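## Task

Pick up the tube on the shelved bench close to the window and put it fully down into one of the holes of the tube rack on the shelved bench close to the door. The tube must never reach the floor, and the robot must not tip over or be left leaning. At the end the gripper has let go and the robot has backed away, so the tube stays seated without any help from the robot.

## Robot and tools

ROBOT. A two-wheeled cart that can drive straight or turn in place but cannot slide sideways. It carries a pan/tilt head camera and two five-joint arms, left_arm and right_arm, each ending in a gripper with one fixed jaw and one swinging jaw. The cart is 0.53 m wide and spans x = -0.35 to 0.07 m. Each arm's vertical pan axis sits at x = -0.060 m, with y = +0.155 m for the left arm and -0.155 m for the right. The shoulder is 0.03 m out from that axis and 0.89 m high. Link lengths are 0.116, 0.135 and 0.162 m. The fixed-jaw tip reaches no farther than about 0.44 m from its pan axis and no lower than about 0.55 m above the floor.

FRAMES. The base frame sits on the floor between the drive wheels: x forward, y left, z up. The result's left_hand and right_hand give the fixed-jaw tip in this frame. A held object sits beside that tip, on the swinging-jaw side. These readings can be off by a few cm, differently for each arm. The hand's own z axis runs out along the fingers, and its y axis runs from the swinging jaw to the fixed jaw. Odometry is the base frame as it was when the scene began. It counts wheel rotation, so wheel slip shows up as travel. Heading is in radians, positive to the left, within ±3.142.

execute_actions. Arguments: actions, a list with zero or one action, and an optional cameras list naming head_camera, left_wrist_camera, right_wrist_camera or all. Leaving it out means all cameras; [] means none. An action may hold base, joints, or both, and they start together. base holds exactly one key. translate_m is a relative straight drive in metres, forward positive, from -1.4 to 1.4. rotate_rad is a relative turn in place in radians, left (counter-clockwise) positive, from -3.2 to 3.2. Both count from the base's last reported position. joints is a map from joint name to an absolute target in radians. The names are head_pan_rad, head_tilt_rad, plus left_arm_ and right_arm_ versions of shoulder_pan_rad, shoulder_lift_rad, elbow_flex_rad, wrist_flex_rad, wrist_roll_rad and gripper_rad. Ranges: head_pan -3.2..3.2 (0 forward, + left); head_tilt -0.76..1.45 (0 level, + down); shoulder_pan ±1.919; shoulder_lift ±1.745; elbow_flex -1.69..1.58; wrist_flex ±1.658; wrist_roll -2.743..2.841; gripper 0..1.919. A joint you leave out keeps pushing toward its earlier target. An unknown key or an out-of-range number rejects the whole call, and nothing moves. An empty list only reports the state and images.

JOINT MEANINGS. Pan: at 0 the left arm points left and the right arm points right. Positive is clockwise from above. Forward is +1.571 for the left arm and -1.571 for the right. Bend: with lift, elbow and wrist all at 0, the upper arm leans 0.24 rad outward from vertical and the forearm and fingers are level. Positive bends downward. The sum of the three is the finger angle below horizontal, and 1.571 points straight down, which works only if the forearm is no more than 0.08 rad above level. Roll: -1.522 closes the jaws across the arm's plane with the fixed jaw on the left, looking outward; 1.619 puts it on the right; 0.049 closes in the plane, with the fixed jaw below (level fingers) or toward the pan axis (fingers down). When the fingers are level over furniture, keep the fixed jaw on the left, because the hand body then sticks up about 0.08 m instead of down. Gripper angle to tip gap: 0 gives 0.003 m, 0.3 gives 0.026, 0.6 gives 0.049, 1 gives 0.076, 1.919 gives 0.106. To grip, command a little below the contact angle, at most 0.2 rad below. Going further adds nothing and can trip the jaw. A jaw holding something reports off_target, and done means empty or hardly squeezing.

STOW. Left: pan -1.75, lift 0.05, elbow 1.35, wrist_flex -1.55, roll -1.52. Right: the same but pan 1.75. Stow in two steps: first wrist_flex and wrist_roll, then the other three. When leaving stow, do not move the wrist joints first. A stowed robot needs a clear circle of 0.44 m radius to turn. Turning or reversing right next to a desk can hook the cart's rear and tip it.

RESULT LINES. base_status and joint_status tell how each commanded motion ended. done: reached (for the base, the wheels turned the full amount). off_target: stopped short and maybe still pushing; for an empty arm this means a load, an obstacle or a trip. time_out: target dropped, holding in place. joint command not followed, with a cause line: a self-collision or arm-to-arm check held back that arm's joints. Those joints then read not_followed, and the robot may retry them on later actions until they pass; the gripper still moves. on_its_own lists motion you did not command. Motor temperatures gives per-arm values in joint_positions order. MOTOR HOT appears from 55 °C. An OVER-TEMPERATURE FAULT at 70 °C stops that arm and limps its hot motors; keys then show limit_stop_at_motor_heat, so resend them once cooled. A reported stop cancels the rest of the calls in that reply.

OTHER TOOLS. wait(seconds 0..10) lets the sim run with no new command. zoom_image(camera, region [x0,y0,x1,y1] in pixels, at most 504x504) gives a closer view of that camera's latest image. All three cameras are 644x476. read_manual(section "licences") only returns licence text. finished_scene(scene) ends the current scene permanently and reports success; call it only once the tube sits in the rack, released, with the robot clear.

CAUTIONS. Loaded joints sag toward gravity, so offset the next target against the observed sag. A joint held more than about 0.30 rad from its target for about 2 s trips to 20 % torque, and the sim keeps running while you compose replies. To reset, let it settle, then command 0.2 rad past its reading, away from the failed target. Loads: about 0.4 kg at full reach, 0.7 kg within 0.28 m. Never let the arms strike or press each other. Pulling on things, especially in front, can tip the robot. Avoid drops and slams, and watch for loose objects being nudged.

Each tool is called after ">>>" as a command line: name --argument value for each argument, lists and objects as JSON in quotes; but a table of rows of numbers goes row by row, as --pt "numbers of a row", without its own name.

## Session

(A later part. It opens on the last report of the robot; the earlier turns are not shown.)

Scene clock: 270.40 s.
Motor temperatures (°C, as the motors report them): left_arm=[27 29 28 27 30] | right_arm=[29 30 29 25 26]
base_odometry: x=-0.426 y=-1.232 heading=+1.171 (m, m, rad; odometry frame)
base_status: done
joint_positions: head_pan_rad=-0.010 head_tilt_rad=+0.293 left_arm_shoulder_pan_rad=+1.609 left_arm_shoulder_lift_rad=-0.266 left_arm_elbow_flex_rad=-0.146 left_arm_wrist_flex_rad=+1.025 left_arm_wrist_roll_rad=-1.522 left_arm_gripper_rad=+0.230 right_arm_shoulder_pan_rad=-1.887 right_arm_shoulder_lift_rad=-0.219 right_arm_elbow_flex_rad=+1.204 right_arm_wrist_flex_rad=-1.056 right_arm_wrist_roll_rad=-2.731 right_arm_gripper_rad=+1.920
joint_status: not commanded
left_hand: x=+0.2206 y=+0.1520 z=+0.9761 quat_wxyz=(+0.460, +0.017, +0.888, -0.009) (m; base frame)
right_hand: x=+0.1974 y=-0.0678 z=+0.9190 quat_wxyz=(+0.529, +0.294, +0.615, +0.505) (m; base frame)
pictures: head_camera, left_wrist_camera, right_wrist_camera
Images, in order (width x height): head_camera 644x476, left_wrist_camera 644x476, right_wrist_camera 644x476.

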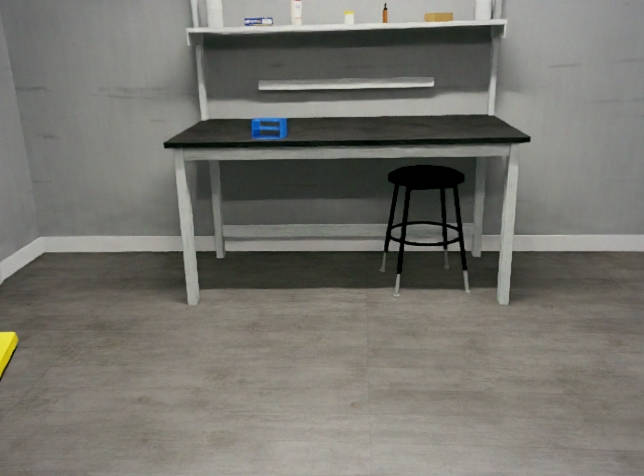

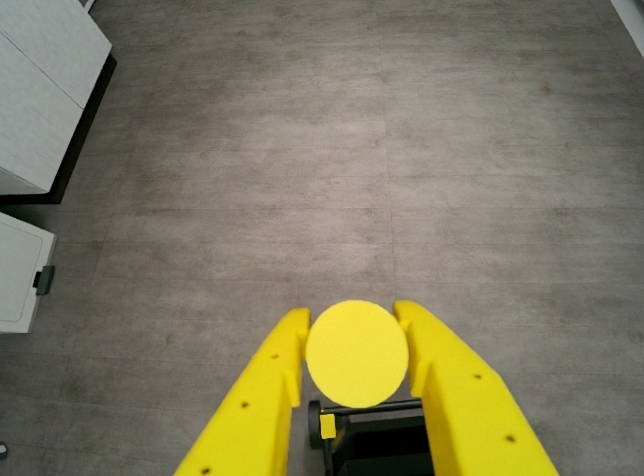

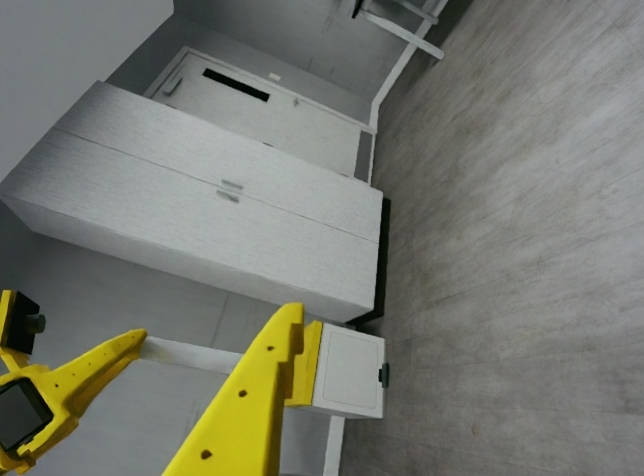

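>>> execute_actions --actions '[{"base": {"translate_m": 1.4}, "joints": {"right_arm_shoulder_lift_rad": -0.62, "right_arm_elbow_flex_rad": 1.02, "right_arm_wrist_flex_rad": -0.55, "head_tilt_rad": 0.4}}]' --cameras '["head_camera", "right_wrist_camera"]'

Scene clock: 298.10 s.
Motor temperatures (°C, as the motors report them): left_arm=[27 29 28 27 30] | right_arm=[29 30 29 25 26]
base_odometry: x=+0.119 y=+0.057 heading=+1.174 (m, m, rad; odometry frame)
base_status: done
joint_positions: head_pan_rad=-0.010 head_tilt_rad=+0.394 left_arm_shoulder_pan_rad=+1.609 left_arm_shoulder_lift_rad=-0.266 left_arm_elbow_flex_rad=-0.146 left_arm_wrist_flex_rad=+1.025 left_arm_wrist_roll_rad=-1.522 left_arm_gripper_rad=+0.230 right_arm_shoulder_pan_rad=-1.887 right_arm_shoulder_lift_rad=-0.591 right_arm_elbow_flex_rad=+1.054 right_arm_wrist_flex_rad=-0.556 right_arm_wrist_roll_rad=-2.731 right_arm_gripper_rad=+1.920
joint_status: all done
left_hand: x=+0.2206 y=+0.1520 z=+0.9761 quat_wxyz=(+0.460, +0.017, +0.888, -0.009) (m; base frame)
right_hand: x=+0.1987 y=-0.0674 z=+0.9698 quat_wxyz=(+0.535, +0.291, +0.607, +0.511) (m; base frame)
pictures: head_camera, right_wrist_camera
Images, in order (width x height): head_camera 644x476, right_wrist_camera 644x476.

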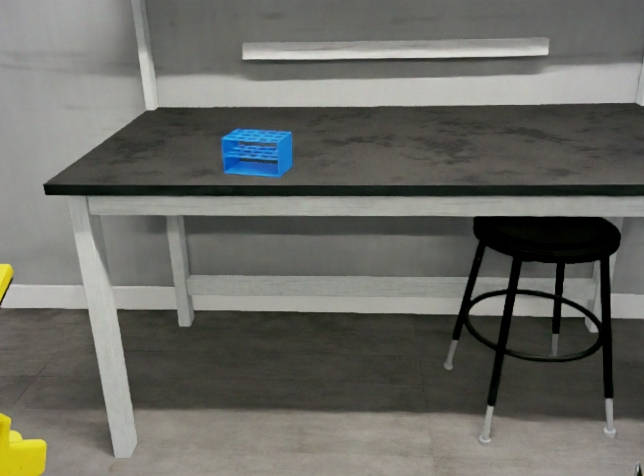

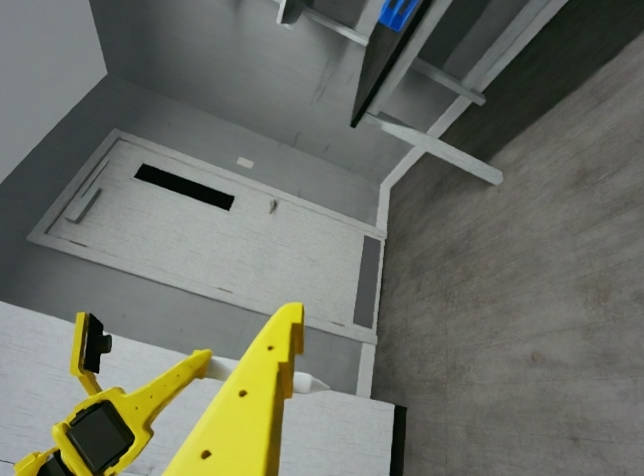

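>>> execute_actions --actions '[{"base": {"translate_m": 0.92}, "joints": {"head_pan_rad": 0.25, "head_tilt_rad": 0.8}}]'

Scene clock: 319.53 s.
Motor temperatures (°C, as the motors report them): left_arm=[27 30 28 27 30] | right_arm=[29 30 29 25 26]
base_odometry: x=+0.472 y=+0.907 heading=+1.177 (m, m, rad; odometry frame)
base_status: done
joint_positions: head_pan_rad=+0.240 head_tilt_rad=+0.795 left_arm_shoulder_pan_rad=+1.609 left_arm_shoulder_lift_rad=-0.266 left_arm_elbow_flex_rad=-0.146 left_arm_wrist_flex_rad=+1.025 left_arm_wrist_roll_rad=-1.522 left_arm_gripper_rad=+0.230 right_arm_shoulder_pan_rad=-1.887 right_arm_shoulder_lift_rad=-0.591 right_arm_elbow_flex_rad=+1.054 right_arm_wrist_flex_rad=-0.556 right_arm_wrist_roll_rad=-2.731 right_arm_gripper_rad=+1.920
joint_status: all done
left_hand: x=+0.2206 y=+0.1520 z=+0.9761 quat_wxyz=(+0.460, +0.017, +0.888, -0.009) (m; base frame)
right_hand: x=+0.1987 y=-0.0674 z=+0.9698 quat_wxyz=(+0.535, +0.291, +0.607, +0.511) (m; base frame)
pictures: head_camera, left_wrist_camera, right_wrist_camera
Images, in order (width x height): head_camera 644x476, left_wrist_camera 644x476, right_wrist_camera 644x476.

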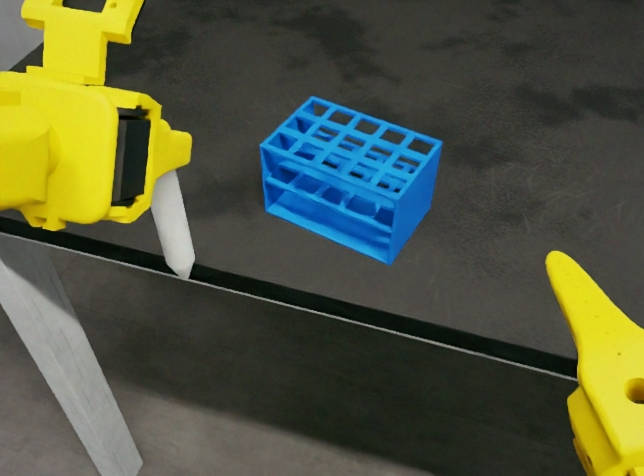

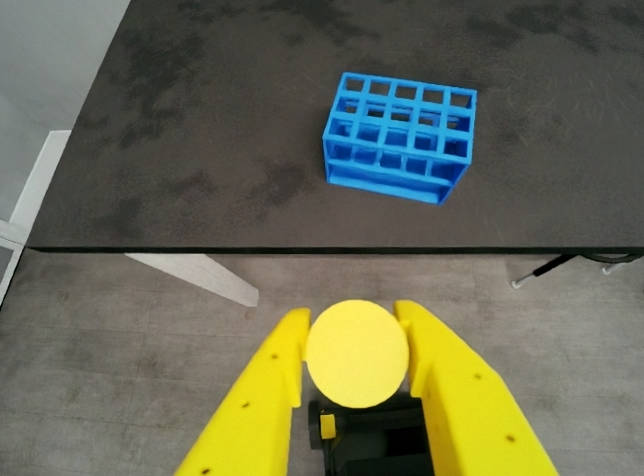

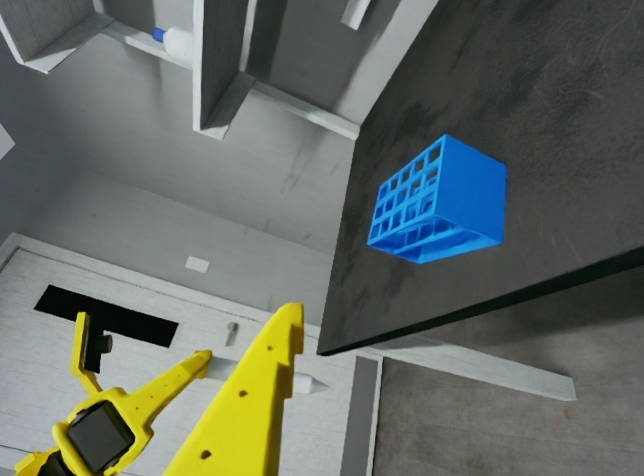

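>>> execute_actions --actions '[{"base": {"translate_m": 0.16}, "joints": {"head_pan_rad": 0.35, "head_tilt_rad": 0.95, "left_arm_shoulder_pan_rad": 1.67, "left_arm_shoulder_lift_rad": -0.127, "left_arm_elbow_flex_rad": -0.26, "left_arm_wrist_flex_rad": 0.937}}]'

Scene clock: 339.83 s.
Motor temperatures (°C, as the motors report them): left_arm=[27 30 28 27 30] | right_arm=[29 30 29 25 26]
base_odometry: x=+0.534 y=+1.055 heading=+1.178 (m, m, rad; odometry frame)
base_status: done
joint_positions: head_pan_rad=+0.340 head_tilt_rad=+0.945 left_arm_shoulder_pan_rad=+1.661 left_arm_shoulder_lift_rad=-0.120 left_arm_elbow_flex_rad=-0.219 left_arm_wrist_flex_rad=+0.955 left_arm_wrist_roll_rad=-1.522 left_arm_gripper_rad=+0.230 right_arm_shoulder_pan_rad=-1.887 right_arm_shoulder_lift_rad=-0.591 right_arm_elbow_flex_rad=+1.054 right_arm_wrist_flex_rad=-0.556 right_arm_wrist_roll_rad=-2.731 right_arm_gripper_rad=+1.920
joint_status: all done
left_hand: x=+0.2406 y=+0.1355 z=+0.9661 quat_wxyz=(+0.459, +0.040, +0.887, -0.021) (m; base frame)
right_hand: x=+0.1987 y=-0.0674 z=+0.9698 quat_wxyz=(+0.535, +0.291, +0.607, +0.511) (m; base frame)
pictures: head_camera, left_wrist_camera, right_wrist_camera
Images, in order (width x height): head_camera 644x476, left_wrist_camera 644x476, right_wrist_camera 644x476.

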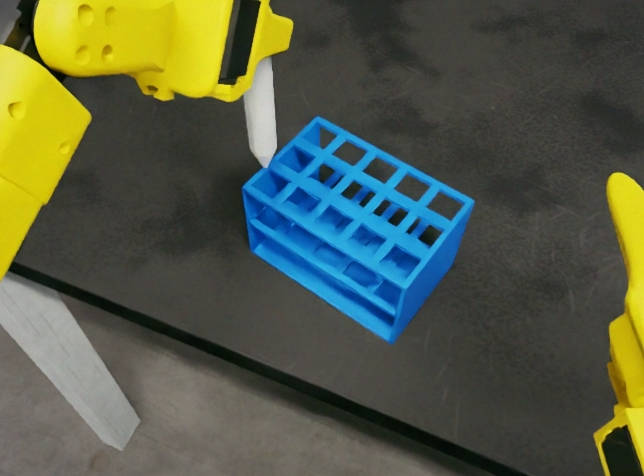

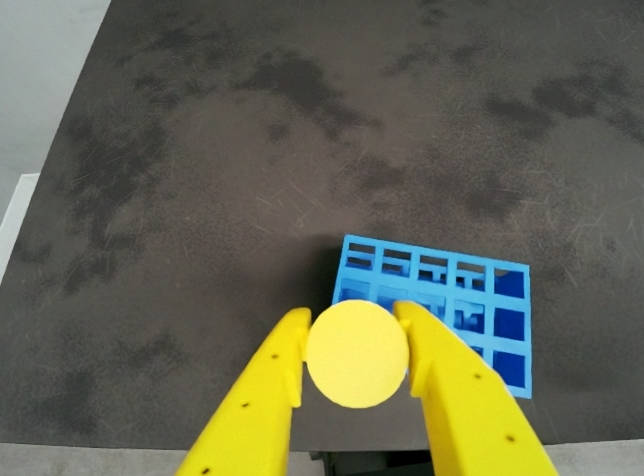

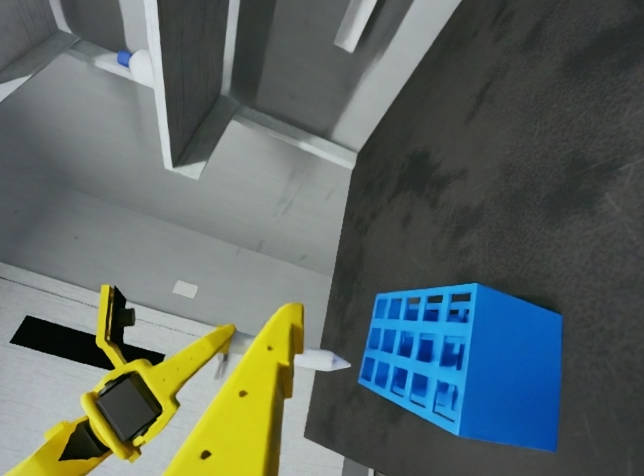

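>>> zoom_image --camera "head_camera" --region '[200, 40, 400, 270]'

>>> zoom_image --camera "right_wrist_camera" --region '[200, 270, 480, 450]'

Region (200, 40, 400, 270) of head_camera's 644x476 image, scaled by 2.191; it fills the left 438 columns of this view, and the rest is white.

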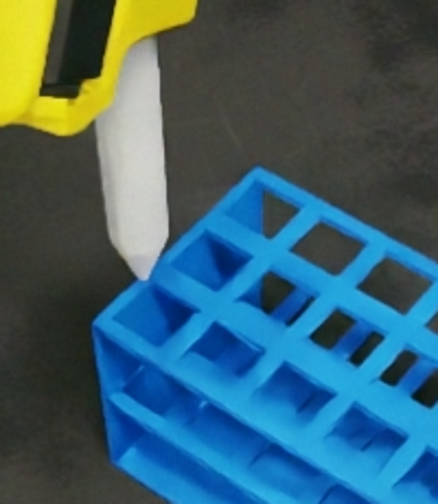

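Region (200, 270, 480, 450) of right_wrist_camera's 644x476 image, scaled by 1.800; it fills the top 324 rows of this view, and the rest is white.

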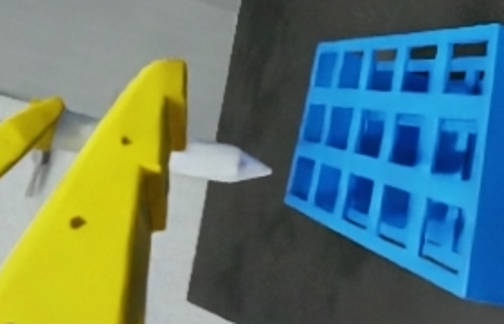

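>>> execute_actions --actions '[{"joints": {"left_arm_shoulder_lift_rad": -0.225, "left_arm_elbow_flex_rad": 0.075, "left_arm_wrist_flex_rad": 0.702, "head_tilt_rad": 0.9}}]' --cameras '["head_camera", "right_wrist_camera"]'

>>> zoom_image --camera "head_camera" --region '[200, 80, 400, 310]'

>>> zoom_image --camera "right_wrist_camera" --region '[280, 290, 460, 430]'

Scene clock: 357.67 s.
Motor temperatures (°C, as the motors report them): left_arm=[27 30 28 27 30] | right_arm=[29 30 29 25 26]
base_odometry: x=+0.534 y=+1.055 heading=+1.178 (m, m, rad; odometry frame)
base_status: not commanded
joint_positions: head_pan_rad=+0.340 head_tilt_rad=+0.915 left_arm_shoulder_pan_rad=+1.661 left_arm_shoulder_lift_rad=-0.183 left_arm_elbow_flex_rad=+0.083 left_arm_wrist_flex_rad=+0.719 left_arm_wrist_roll_rad=-1.522 left_arm_gripper_rad=+0.230 right_arm_shoulder_pan_rad=-1.887 right_arm_shoulder_lift_rad=-0.591 right_arm_elbow_flex_rad=+1.054 right_arm_wrist_flex_rad=-0.556 right_arm_wrist_roll_rad=-2.731 right_arm_gripper_rad=+1.920
joint_status: all done
left_hand: x=+0.2413 y=+0.1354 z=+0.9352 quat_wxyz=(+0.458, +0.040, +0.888, -0.021) (m; base frame)
right_hand: x=+0.1987 y=-0.0674 z=+0.9698 quat_wxyz=(+0.535, +0.291, +0.607, +0.511) (m; base frame)
pictures: head_camera, right_wrist_camera
Images, in order (width x height): head_camera 644x476, right_wrist_camera 644x476.

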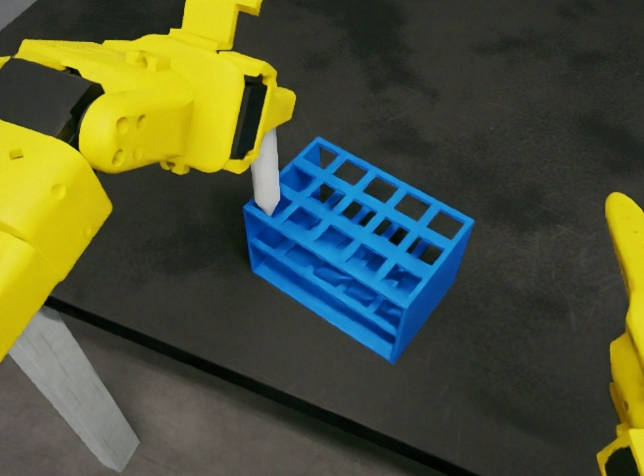

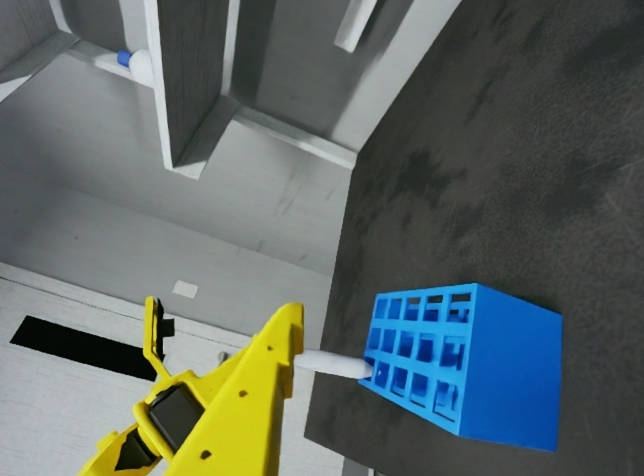

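Region (200, 80, 400, 310) of head_camera's 644x476 image, scaled by 2.191; it fills the left 438 columns of this view, and the rest is white.

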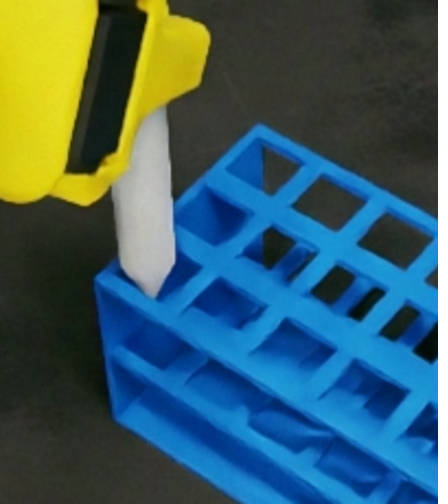

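Region (280, 290, 460, 430) of right_wrist_camera's 644x476 image, scaled by 2.800.

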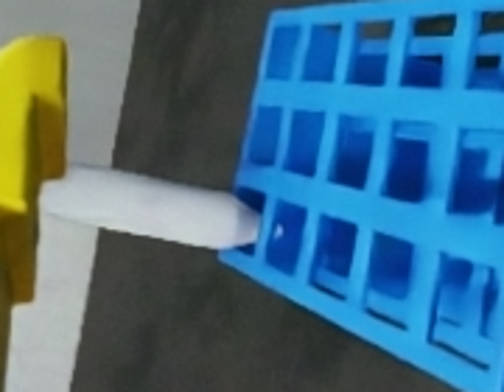

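>>> execute_actions --actions '[{"joints": {"left_arm_shoulder_pan_rad": 1.675, "left_arm_shoulder_lift_rad": -0.237, "left_arm_elbow_flex_rad": 0.269, "left_arm_wrist_flex_rad": 0.518}}]' --cameras '["head_camera", "right_wrist_camera"]'

>>> zoom_image --camera "head_camera" --region '[200, 80, 400, 310]'

>>> zoom_image --camera "right_wrist_camera" --region '[280, 290, 460, 430]'

Scene clock: 372.87 s.
Motor temperatures (°C, as the motors report them): left_arm=[27 30 28 27 30] | right_arm=[29 30 29 25 26]
base_odometry: x=+0.534 y=+1.055 heading=+1.178 (m, m, rad; odometry frame)
base_status: not commanded
joint_positions: head_pan_rad=+0.340 head_tilt_rad=+0.915 left_arm_shoulder_pan_rad=+1.664 left_arm_shoulder_lift_rad=-0.197 left_arm_elbow_flex_rad=+0.278 left_arm_wrist_flex_rad=+0.536 left_arm_wrist_roll_rad=-1.522 left_arm_gripper_rad=+0.230 right_arm_shoulder_pan_rad=-1.887 right_arm_shoulder_lift_rad=-0.591 right_arm_elbow_flex_rad=+1.054 right_arm_wrist_flex_rad=-0.556 right_arm_wrist_roll_rad=-2.731 right_arm_gripper_rad=+1.920
joint_status: all done
left_hand: x=+0.2409 y=+0.1345 z=+0.9111 quat_wxyz=(+0.459, +0.041, +0.887, -0.022) (m; base frame)
right_hand: x=+0.1987 y=-0.0674 z=+0.9698 quat_wxyz=(+0.535, +0.291, +0.607, +0.511) (m; base frame)
pictures: head_camera, right_wrist_camera
Images, in order (width x height): head_camera 644x476, right_wrist_camera 644x476.

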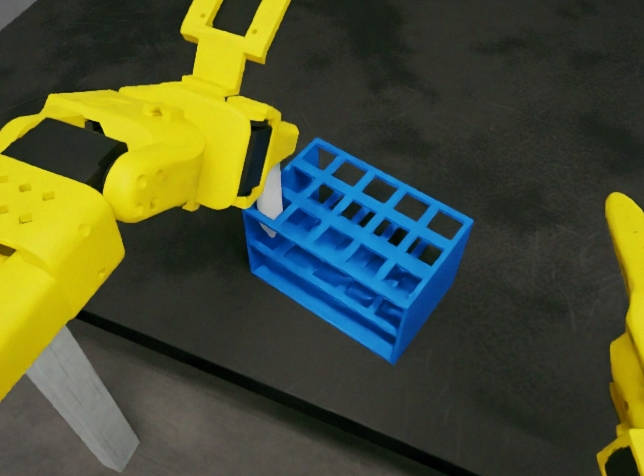

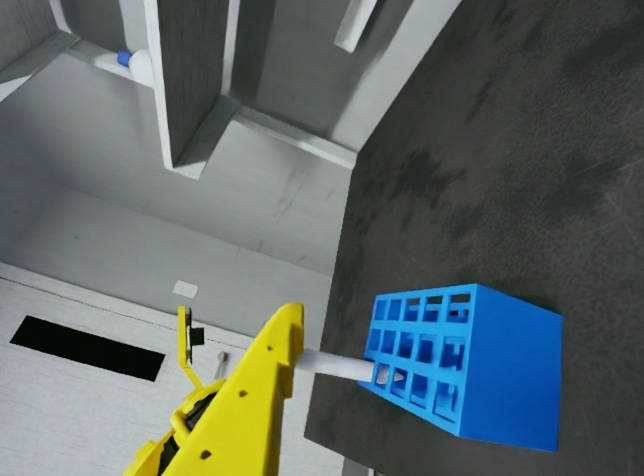

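Region (200, 80, 400, 310) of head_camera's 644x476 image, scaled by 2.191; it fills the left 438 columns of this view, and the rest is white.

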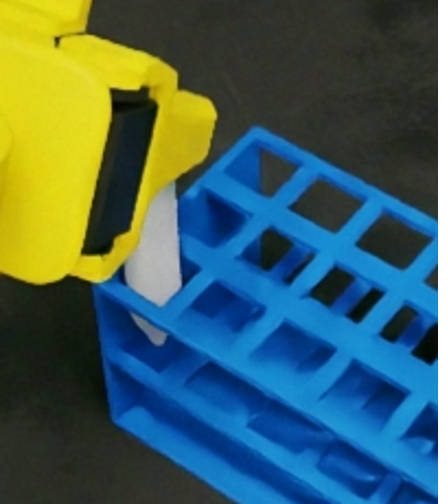

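Region (280, 290, 460, 430) of right_wrist_camera's 644x476 image, scaled by 2.800.

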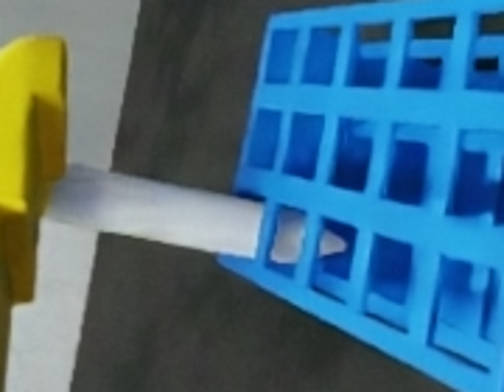

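>>> execute_actions --actions '[{"joints": {"left_arm_shoulder_lift_rad": -0.18, "left_arm_elbow_flex_rad": 0.408, "left_arm_wrist_flex_rad": 0.354}}]' --cameras '["head_camera", "right_wrist_camera"]'

>>> zoom_image --camera "right_wrist_camera" --region '[280, 290, 460, 430]'

Scene clock: 387.80 s.
Motor temperatures (°C, as the motors report them): left_arm=[27 30 28 27 30] | right_arm=[29 30 29 25 26]
base_odometry: x=+0.534 y=+1.055 heading=+1.178 (m, m, rad; odometry frame)
base_status: not commanded
joint_positions: head_pan_rad=+0.340 head_tilt_rad=+0.915 left_arm_shoulder_pan_rad=+1.666 left_arm_shoulder_lift_rad=-0.172 left_arm_elbow_flex_rad=+0.416 left_arm_wrist_flex_rad=+0.373 left_arm_wrist_roll_rad=-1.522 left_arm_gripper_rad=+0.230 right_arm_shoulder_pan_rad=-1.887 right_arm_shoulder_lift_rad=-0.591 right_arm_elbow_flex_rad=+1.054 right_arm_wrist_flex_rad=-0.556 right_arm_wrist_roll_rad=-2.731 right_arm_gripper_rad=+1.920
joint_status: all done
left_hand: x=+0.2410 y=+0.1340 z=+0.8892 quat_wxyz=(+0.459, +0.042, +0.887, -0.022) (m; base frame)
right_hand: x=+0.1987 y=-0.0674 z=+0.9698 quat_wxyz=(+0.535, +0.291, +0.607, +0.511) (m; base frame)
pictures: head_camera, right_wrist_camera
Images, in order (width x height): head_camera 644x476, right_wrist_camera 644x476.

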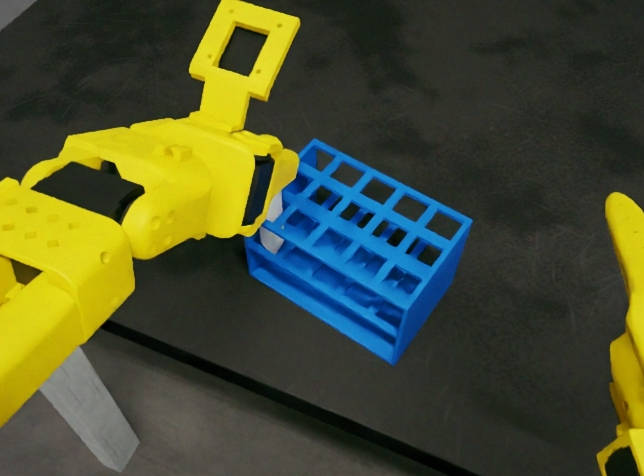

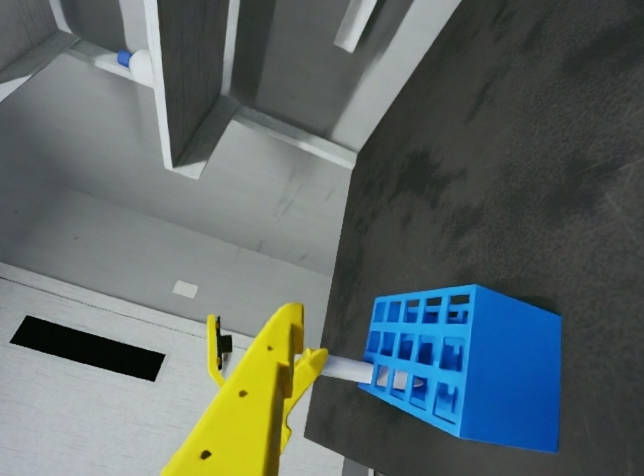

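Region (280, 290, 460, 430) of right_wrist_camera's 644x476 image, scaled by 2.800.

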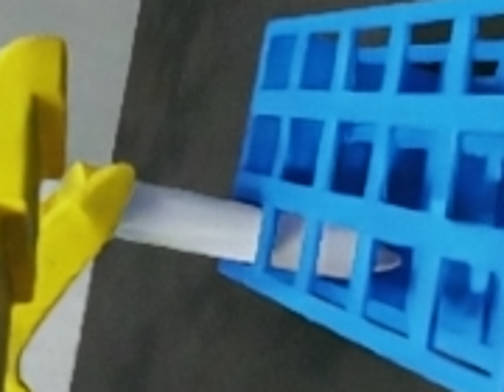

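>>> execute_actions --actions '[{"joints": {"left_arm_shoulder_lift_rad": -0.131, "left_arm_elbow_flex_rad": 0.52, "left_arm_wrist_flex_rad": 0.18}}]' --cameras '["head_camera", "right_wrist_camera"]'

>>> zoom_image --camera "right_wrist_camera" --region '[280, 290, 460, 430]'

Scene clock: 396.13 s.
Motor temperatures (°C, as the motors report them): left_arm=[27 30 28 27 30] | right_arm=[29 30 29 25 26]
base_odometry: x=+0.534 y=+1.055 heading=+1.178 (m, m, rad; odometry frame)
base_status: not commanded
joint_positions: head_pan_rad=+0.340 head_tilt_rad=+0.915 left_arm_shoulder_pan_rad=+1.666 left_arm_shoulder_lift_rad=-0.131 left_arm_elbow_flex_rad=+0.522 left_arm_wrist_flex_rad=+0.192 left_arm_wrist_roll_rad=-1.522 left_arm_gripper_rad=+0.229 right_arm_shoulder_pan_rad=-1.887 right_arm_shoulder_lift_rad=-0.591 right_arm_elbow_flex_rad=+1.054 right_arm_wrist_flex_rad=-0.556 right_arm_wrist_roll_rad=-2.731 right_arm_gripper_rad=+1.920
joint_status: all done
left_hand: x=+0.2434 y=+0.1338 z=+0.8741 quat_wxyz=(+0.473, +0.042, +0.880, -0.023) (m; base frame)
right_hand: x=+0.1987 y=-0.0674 z=+0.9698 quat_wxyz=(+0.535, +0.291, +0.607, +0.511) (m; base frame)
pictures: head_camera, right_wrist_camera
Images, in order (width x height): head_camera 644x476, right_wrist_camera 644x476.

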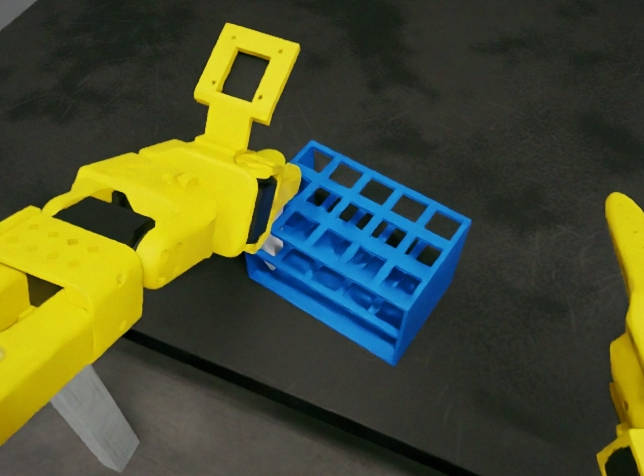

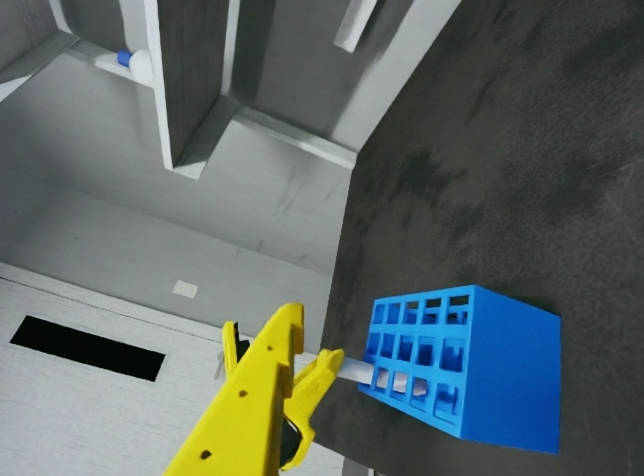

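Region (280, 290, 460, 430) of right_wrist_camera's 644x476 image, scaled by 2.800.

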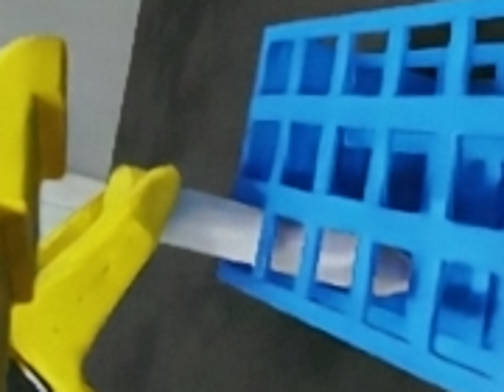

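>>> execute_actions --actions '[{"joints": {"left_arm_gripper_rad": 0.6}}]'

>>> zoom_image --camera "right_wrist_camera" --region '[280, 290, 460, 430]'

Scene clock: 402.40 s.
Motor temperatures (°C, as the motors report them): left_arm=[27 30 28 27 30] | right_arm=[29 30 29 25 26]
base_odometry: x=+0.534 y=+1.055 heading=+1.178 (m, m, rad; odometry frame)
base_status: not commanded
joint_positions: head_pan_rad=+0.340 head_tilt_rad=+0.915 left_arm_shoulder_pan_rad=+1.666 left_arm_shoulder_lift_rad=-0.126 left_arm_elbow_flex_rad=+0.526 left_arm_wrist_flex_rad=+0.192 left_arm_wrist_roll_rad=-1.522 left_arm_gripper_rad=+0.588 right_arm_shoulder_pan_rad=-1.887 right_arm_shoulder_lift_rad=-0.591 right_arm_elbow_flex_rad=+1.054 right_arm_wrist_flex_rad=-0.556 right_arm_wrist_roll_rad=-2.731 right_arm_gripper_rad=+1.920
joint_status: all done
left_hand: x=+0.2427 y=+0.1339 z=+0.8717 quat_wxyz=(+0.469, +0.042, +0.882, -0.022) (m; base frame)
right_hand: x=+0.1987 y=-0.0674 z=+0.9698 quat_wxyz=(+0.535, +0.291, +0.607, +0.511) (m; base frame)
pictures: head_camera, left_wrist_camera, right_wrist_camera
Images, in order (width x height): head_camera 644x476, left_wrist_camera 644x476, right_wrist_camera 644x476.

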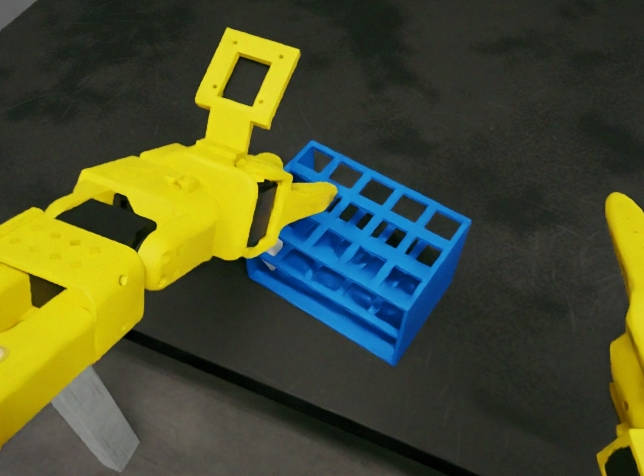

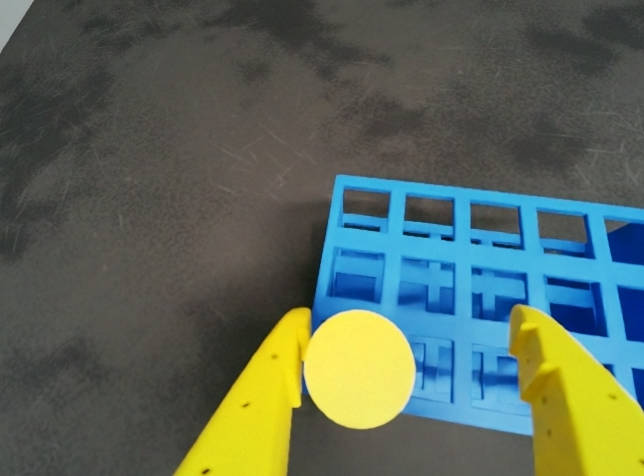

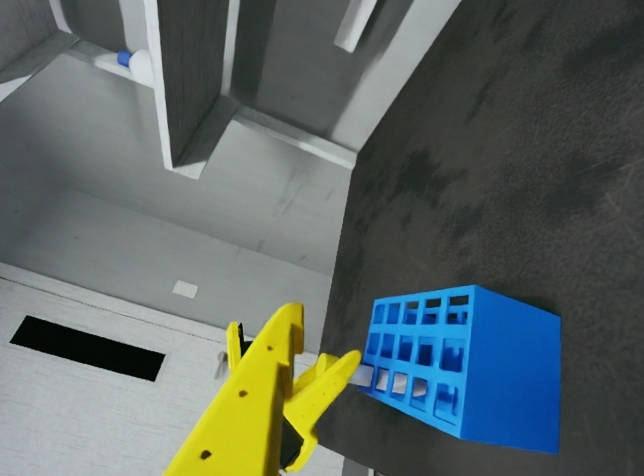

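Region (280, 290, 460, 430) of right_wrist_camera's 644x476 image, scaled by 2.800.

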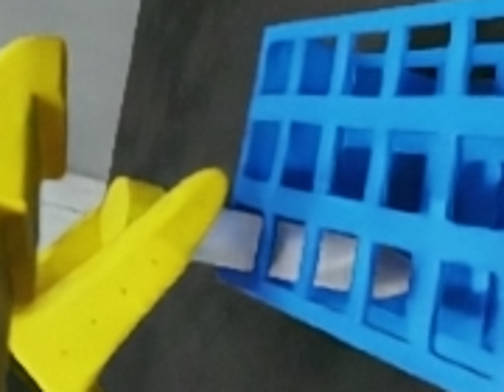

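>>> execute_actions --actions '[{"joints": {"left_arm_shoulder_pan_rad": 1.62}}]'

>>> zoom_image --camera "head_camera" --region '[200, 120, 400, 320]'

Scene clock: 410.10 s.
Motor temperatures (°C, as the motors report them): left_arm=[27 30 28 27 30] | right_arm=[29 30 29 25 26]
base_odometry: x=+0.534 y=+1.055 heading=+1.178 (m, m, rad; odometry frame)
base_status: not commanded
joint_positions: head_pan_rad=+0.340 head_tilt_rad=+0.915 left_arm_shoulder_pan_rad=+1.629 left_arm_shoulder_lift_rad=-0.126 left_arm_elbow_flex_rad=+0.526 left_arm_wrist_flex_rad=+0.192 left_arm_wrist_roll_rad=-1.522 left_arm_gripper_rad=+0.590 right_arm_shoulder_pan_rad=-1.887 right_arm_shoulder_lift_rad=-0.591 right_arm_elbow_flex_rad=+1.054 right_arm_wrist_flex_rad=-0.556 right_arm_wrist_roll_rad=-2.731 right_arm_gripper_rad=+1.920
joint_status: all done
left_hand: x=+0.2433 y=+0.1450 z=+0.8717 quat_wxyz=(+0.470, +0.026, +0.882, -0.014) (m; base frame)
right_hand: x=+0.1987 y=-0.0674 z=+0.9698 quat_wxyz=(+0.535, +0.291, +0.607, +0.511) (m; base frame)
pictures: head_camera, left_wrist_camera, right_wrist_camera
Images, in order (width x height): head_camera 644x476, left_wrist_camera 644x476, right_wrist_camera 644x476.

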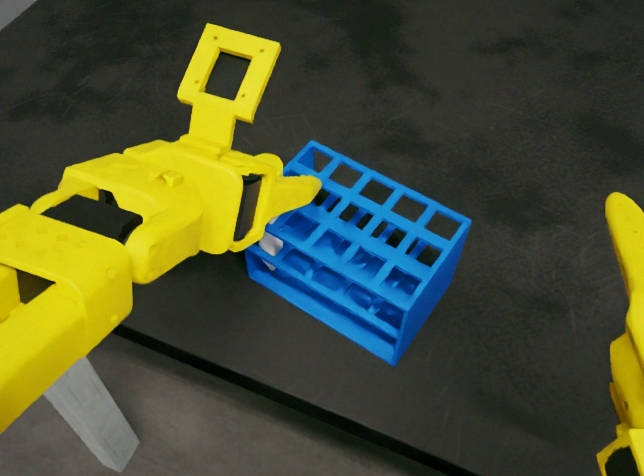

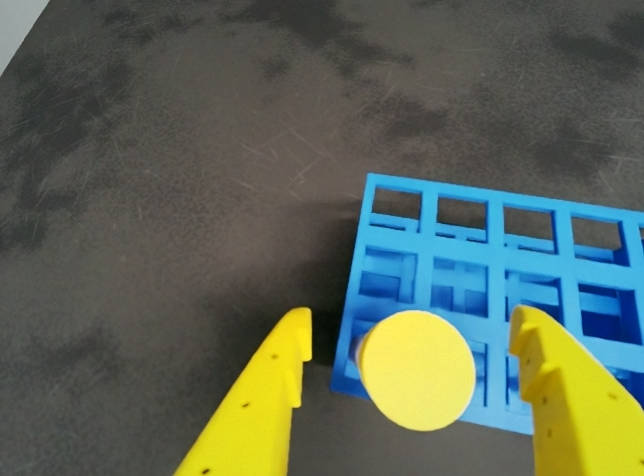

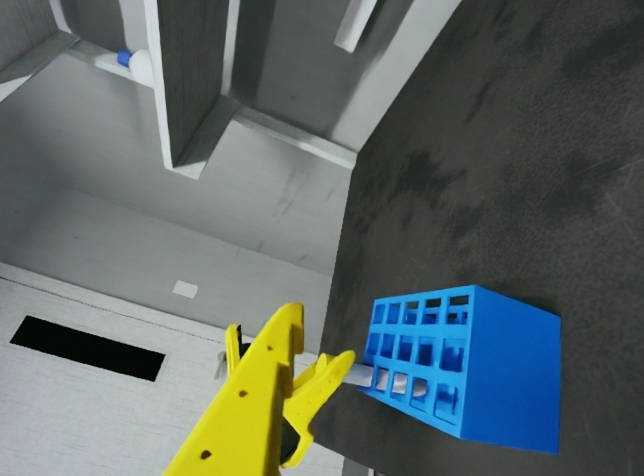

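Region (200, 120, 400, 320) of head_camera's 644x476 image, scaled by 2.520.

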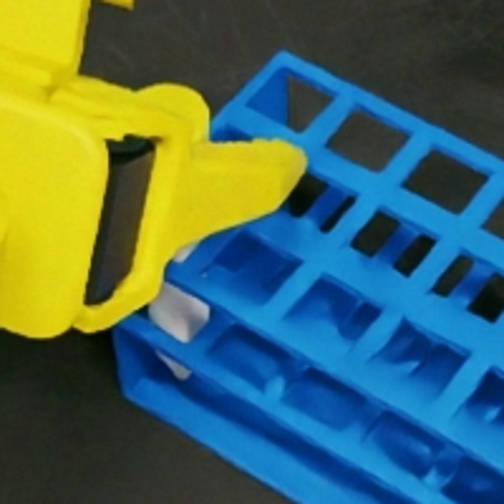

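The jaws have let go of the tube. I'll back away and check that it is seated.

>>> execute_actions --actions '[{"base": {"translate_m": -0.3}, "joints": {"head_pan_rad": 0.15, "head_tilt_rad": 0.55}}]' --cameras '["head_camera", "left_wrist_camera"]'

>>> zoom_image --camera "head_camera" --region '[200, 130, 440, 330]'

Scene clock: 417.43 s.
Motor temperatures (°C, as the motors report them): left_arm=[27 30 28 27 30] | right_arm=[29 30 29 25 26]
base_odometry: x=+0.419 y=+0.778 heading=+1.176 (m, m, rad; odometry frame)
base_status: done
joint_positions: head_pan_rad=+0.160 head_tilt_rad=+0.564 left_arm_shoulder_pan_rad=+1.629 left_arm_shoulder_lift_rad=-0.125 left_arm_elbow_flex_rad=+0.526 left_arm_wrist_flex_rad=+0.192 left_arm_wrist_roll_rad=-1.522 left_arm_gripper_rad=+0.590 right_arm_shoulder_pan_rad=-1.887 right_arm_shoulder_lift_rad=-0.591 right_arm_elbow_flex_rad=+1.054 right_arm_wrist_flex_rad=-0.556 right_arm_wrist_roll_rad=-2.731 right_arm_gripper_rad=+1.920
joint_status: all done
left_hand: x=+0.2432 y=+0.1450 z=+0.8712 quat_wxyz=(+0.469, +0.026, +0.883, -0.014) (m; base frame)
right_hand: x=+0.1987 y=-0.0674 z=+0.9698 quat_wxyz=(+0.535, +0.291, +0.607, +0.511) (m; base frame)
pictures: head_camera, left_wrist_camera
Images, in order (width x height): head_camera 644x476, left_wrist_camera 644x476.

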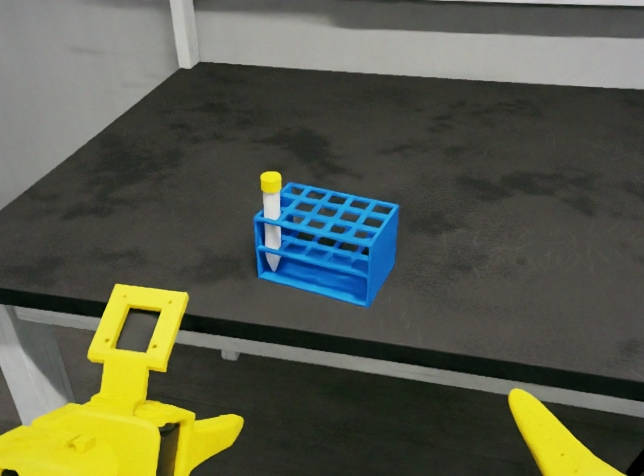

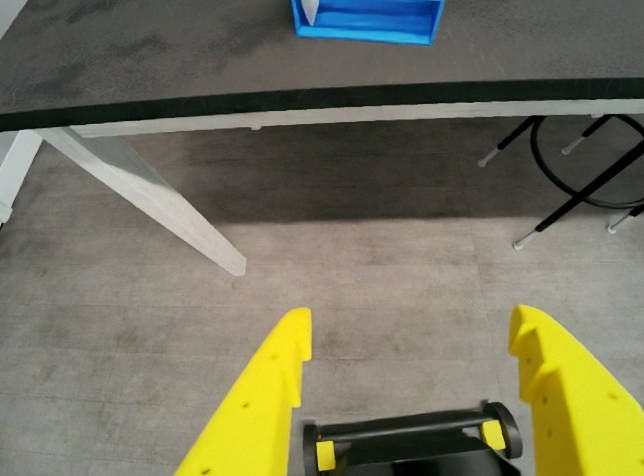

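Region (200, 130, 440, 330) of head_camera's 644x476 image, scaled by 2.100.

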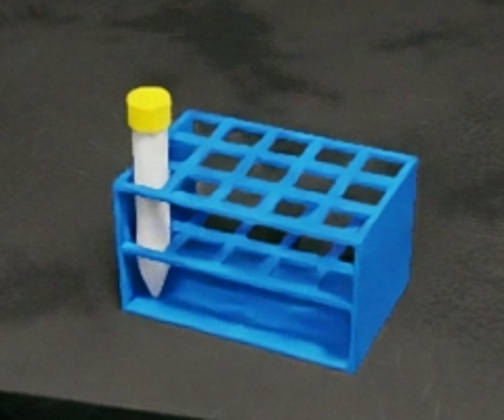

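>>> execute_actions --actions '[]'

Scene clock: 429.03 s.
Motor temperatures (°C, as the motors report them): left_arm=[27 30 28 27 30] | right_arm=[29 30 29 25 26]
base_odometry: x=+0.419 y=+0.778 heading=+1.176 (m, m, rad; odometry frame)
base_status: done
joint_positions: head_pan_rad=+0.160 head_tilt_rad=+0.564 left_arm_shoulder_pan_rad=+1.629 left_arm_shoulder_lift_rad=-0.125 left_arm_elbow_flex_rad=+0.526 left_arm_wrist_flex_rad=+0.192 left_arm_wrist_roll_rad=-1.522 left_arm_gripper_rad=+0.590 right_arm_shoulder_pan_rad=-1.887 right_arm_shoulder_lift_rad=-0.591 right_arm_elbow_flex_rad=+1.054 right_arm_wrist_flex_rad=-0.556 right_arm_wrist_roll_rad=-2.731 right_arm_gripper_rad=+1.920
joint_status: all done
left_hand: x=+0.2432 y=+0.1450 z=+0.8712 quat_wxyz=(+0.469, +0.026, +0.883, -0.014) (m; base frame)
right_hand: x=+0.1987 y=-0.0674 z=+0.9698 quat_wxyz=(+0.535, +0.291, +0.607, +0.511) (m; base frame)
pictures: head_camera, left_wrist_camera, right_wrist_camera
Images, in order (width x height): head_camera 644x476, left_wrist_camera 644x476, right_wrist_camera 644x476.

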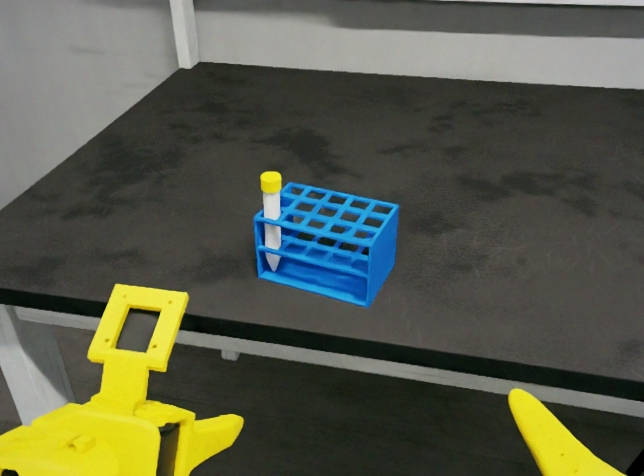

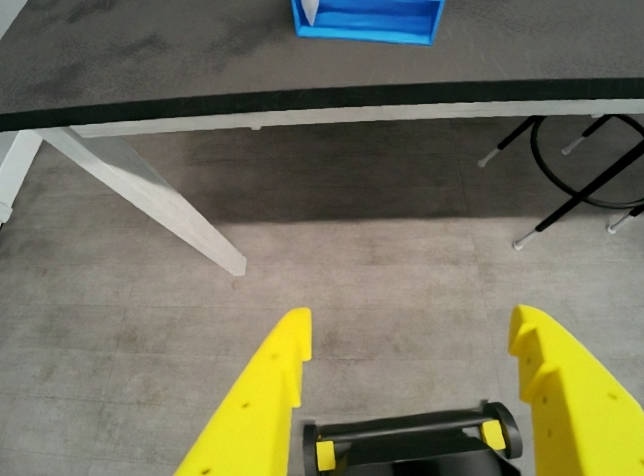

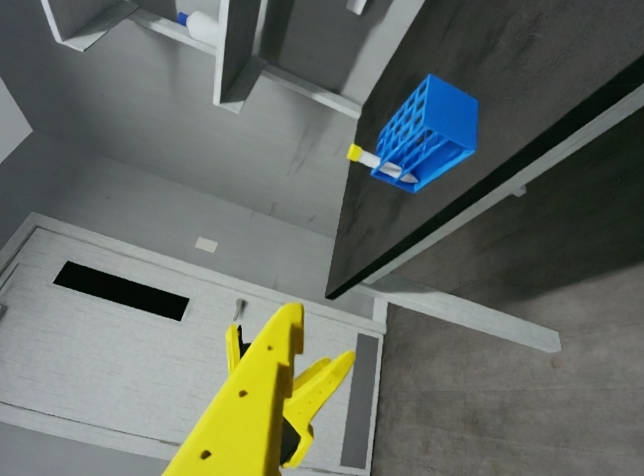

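The tube is still seated all the way down in the rack on the door bench, and the robot is clear of it.

>>> finished_scene --scene 2

The scene is finished: the task was done.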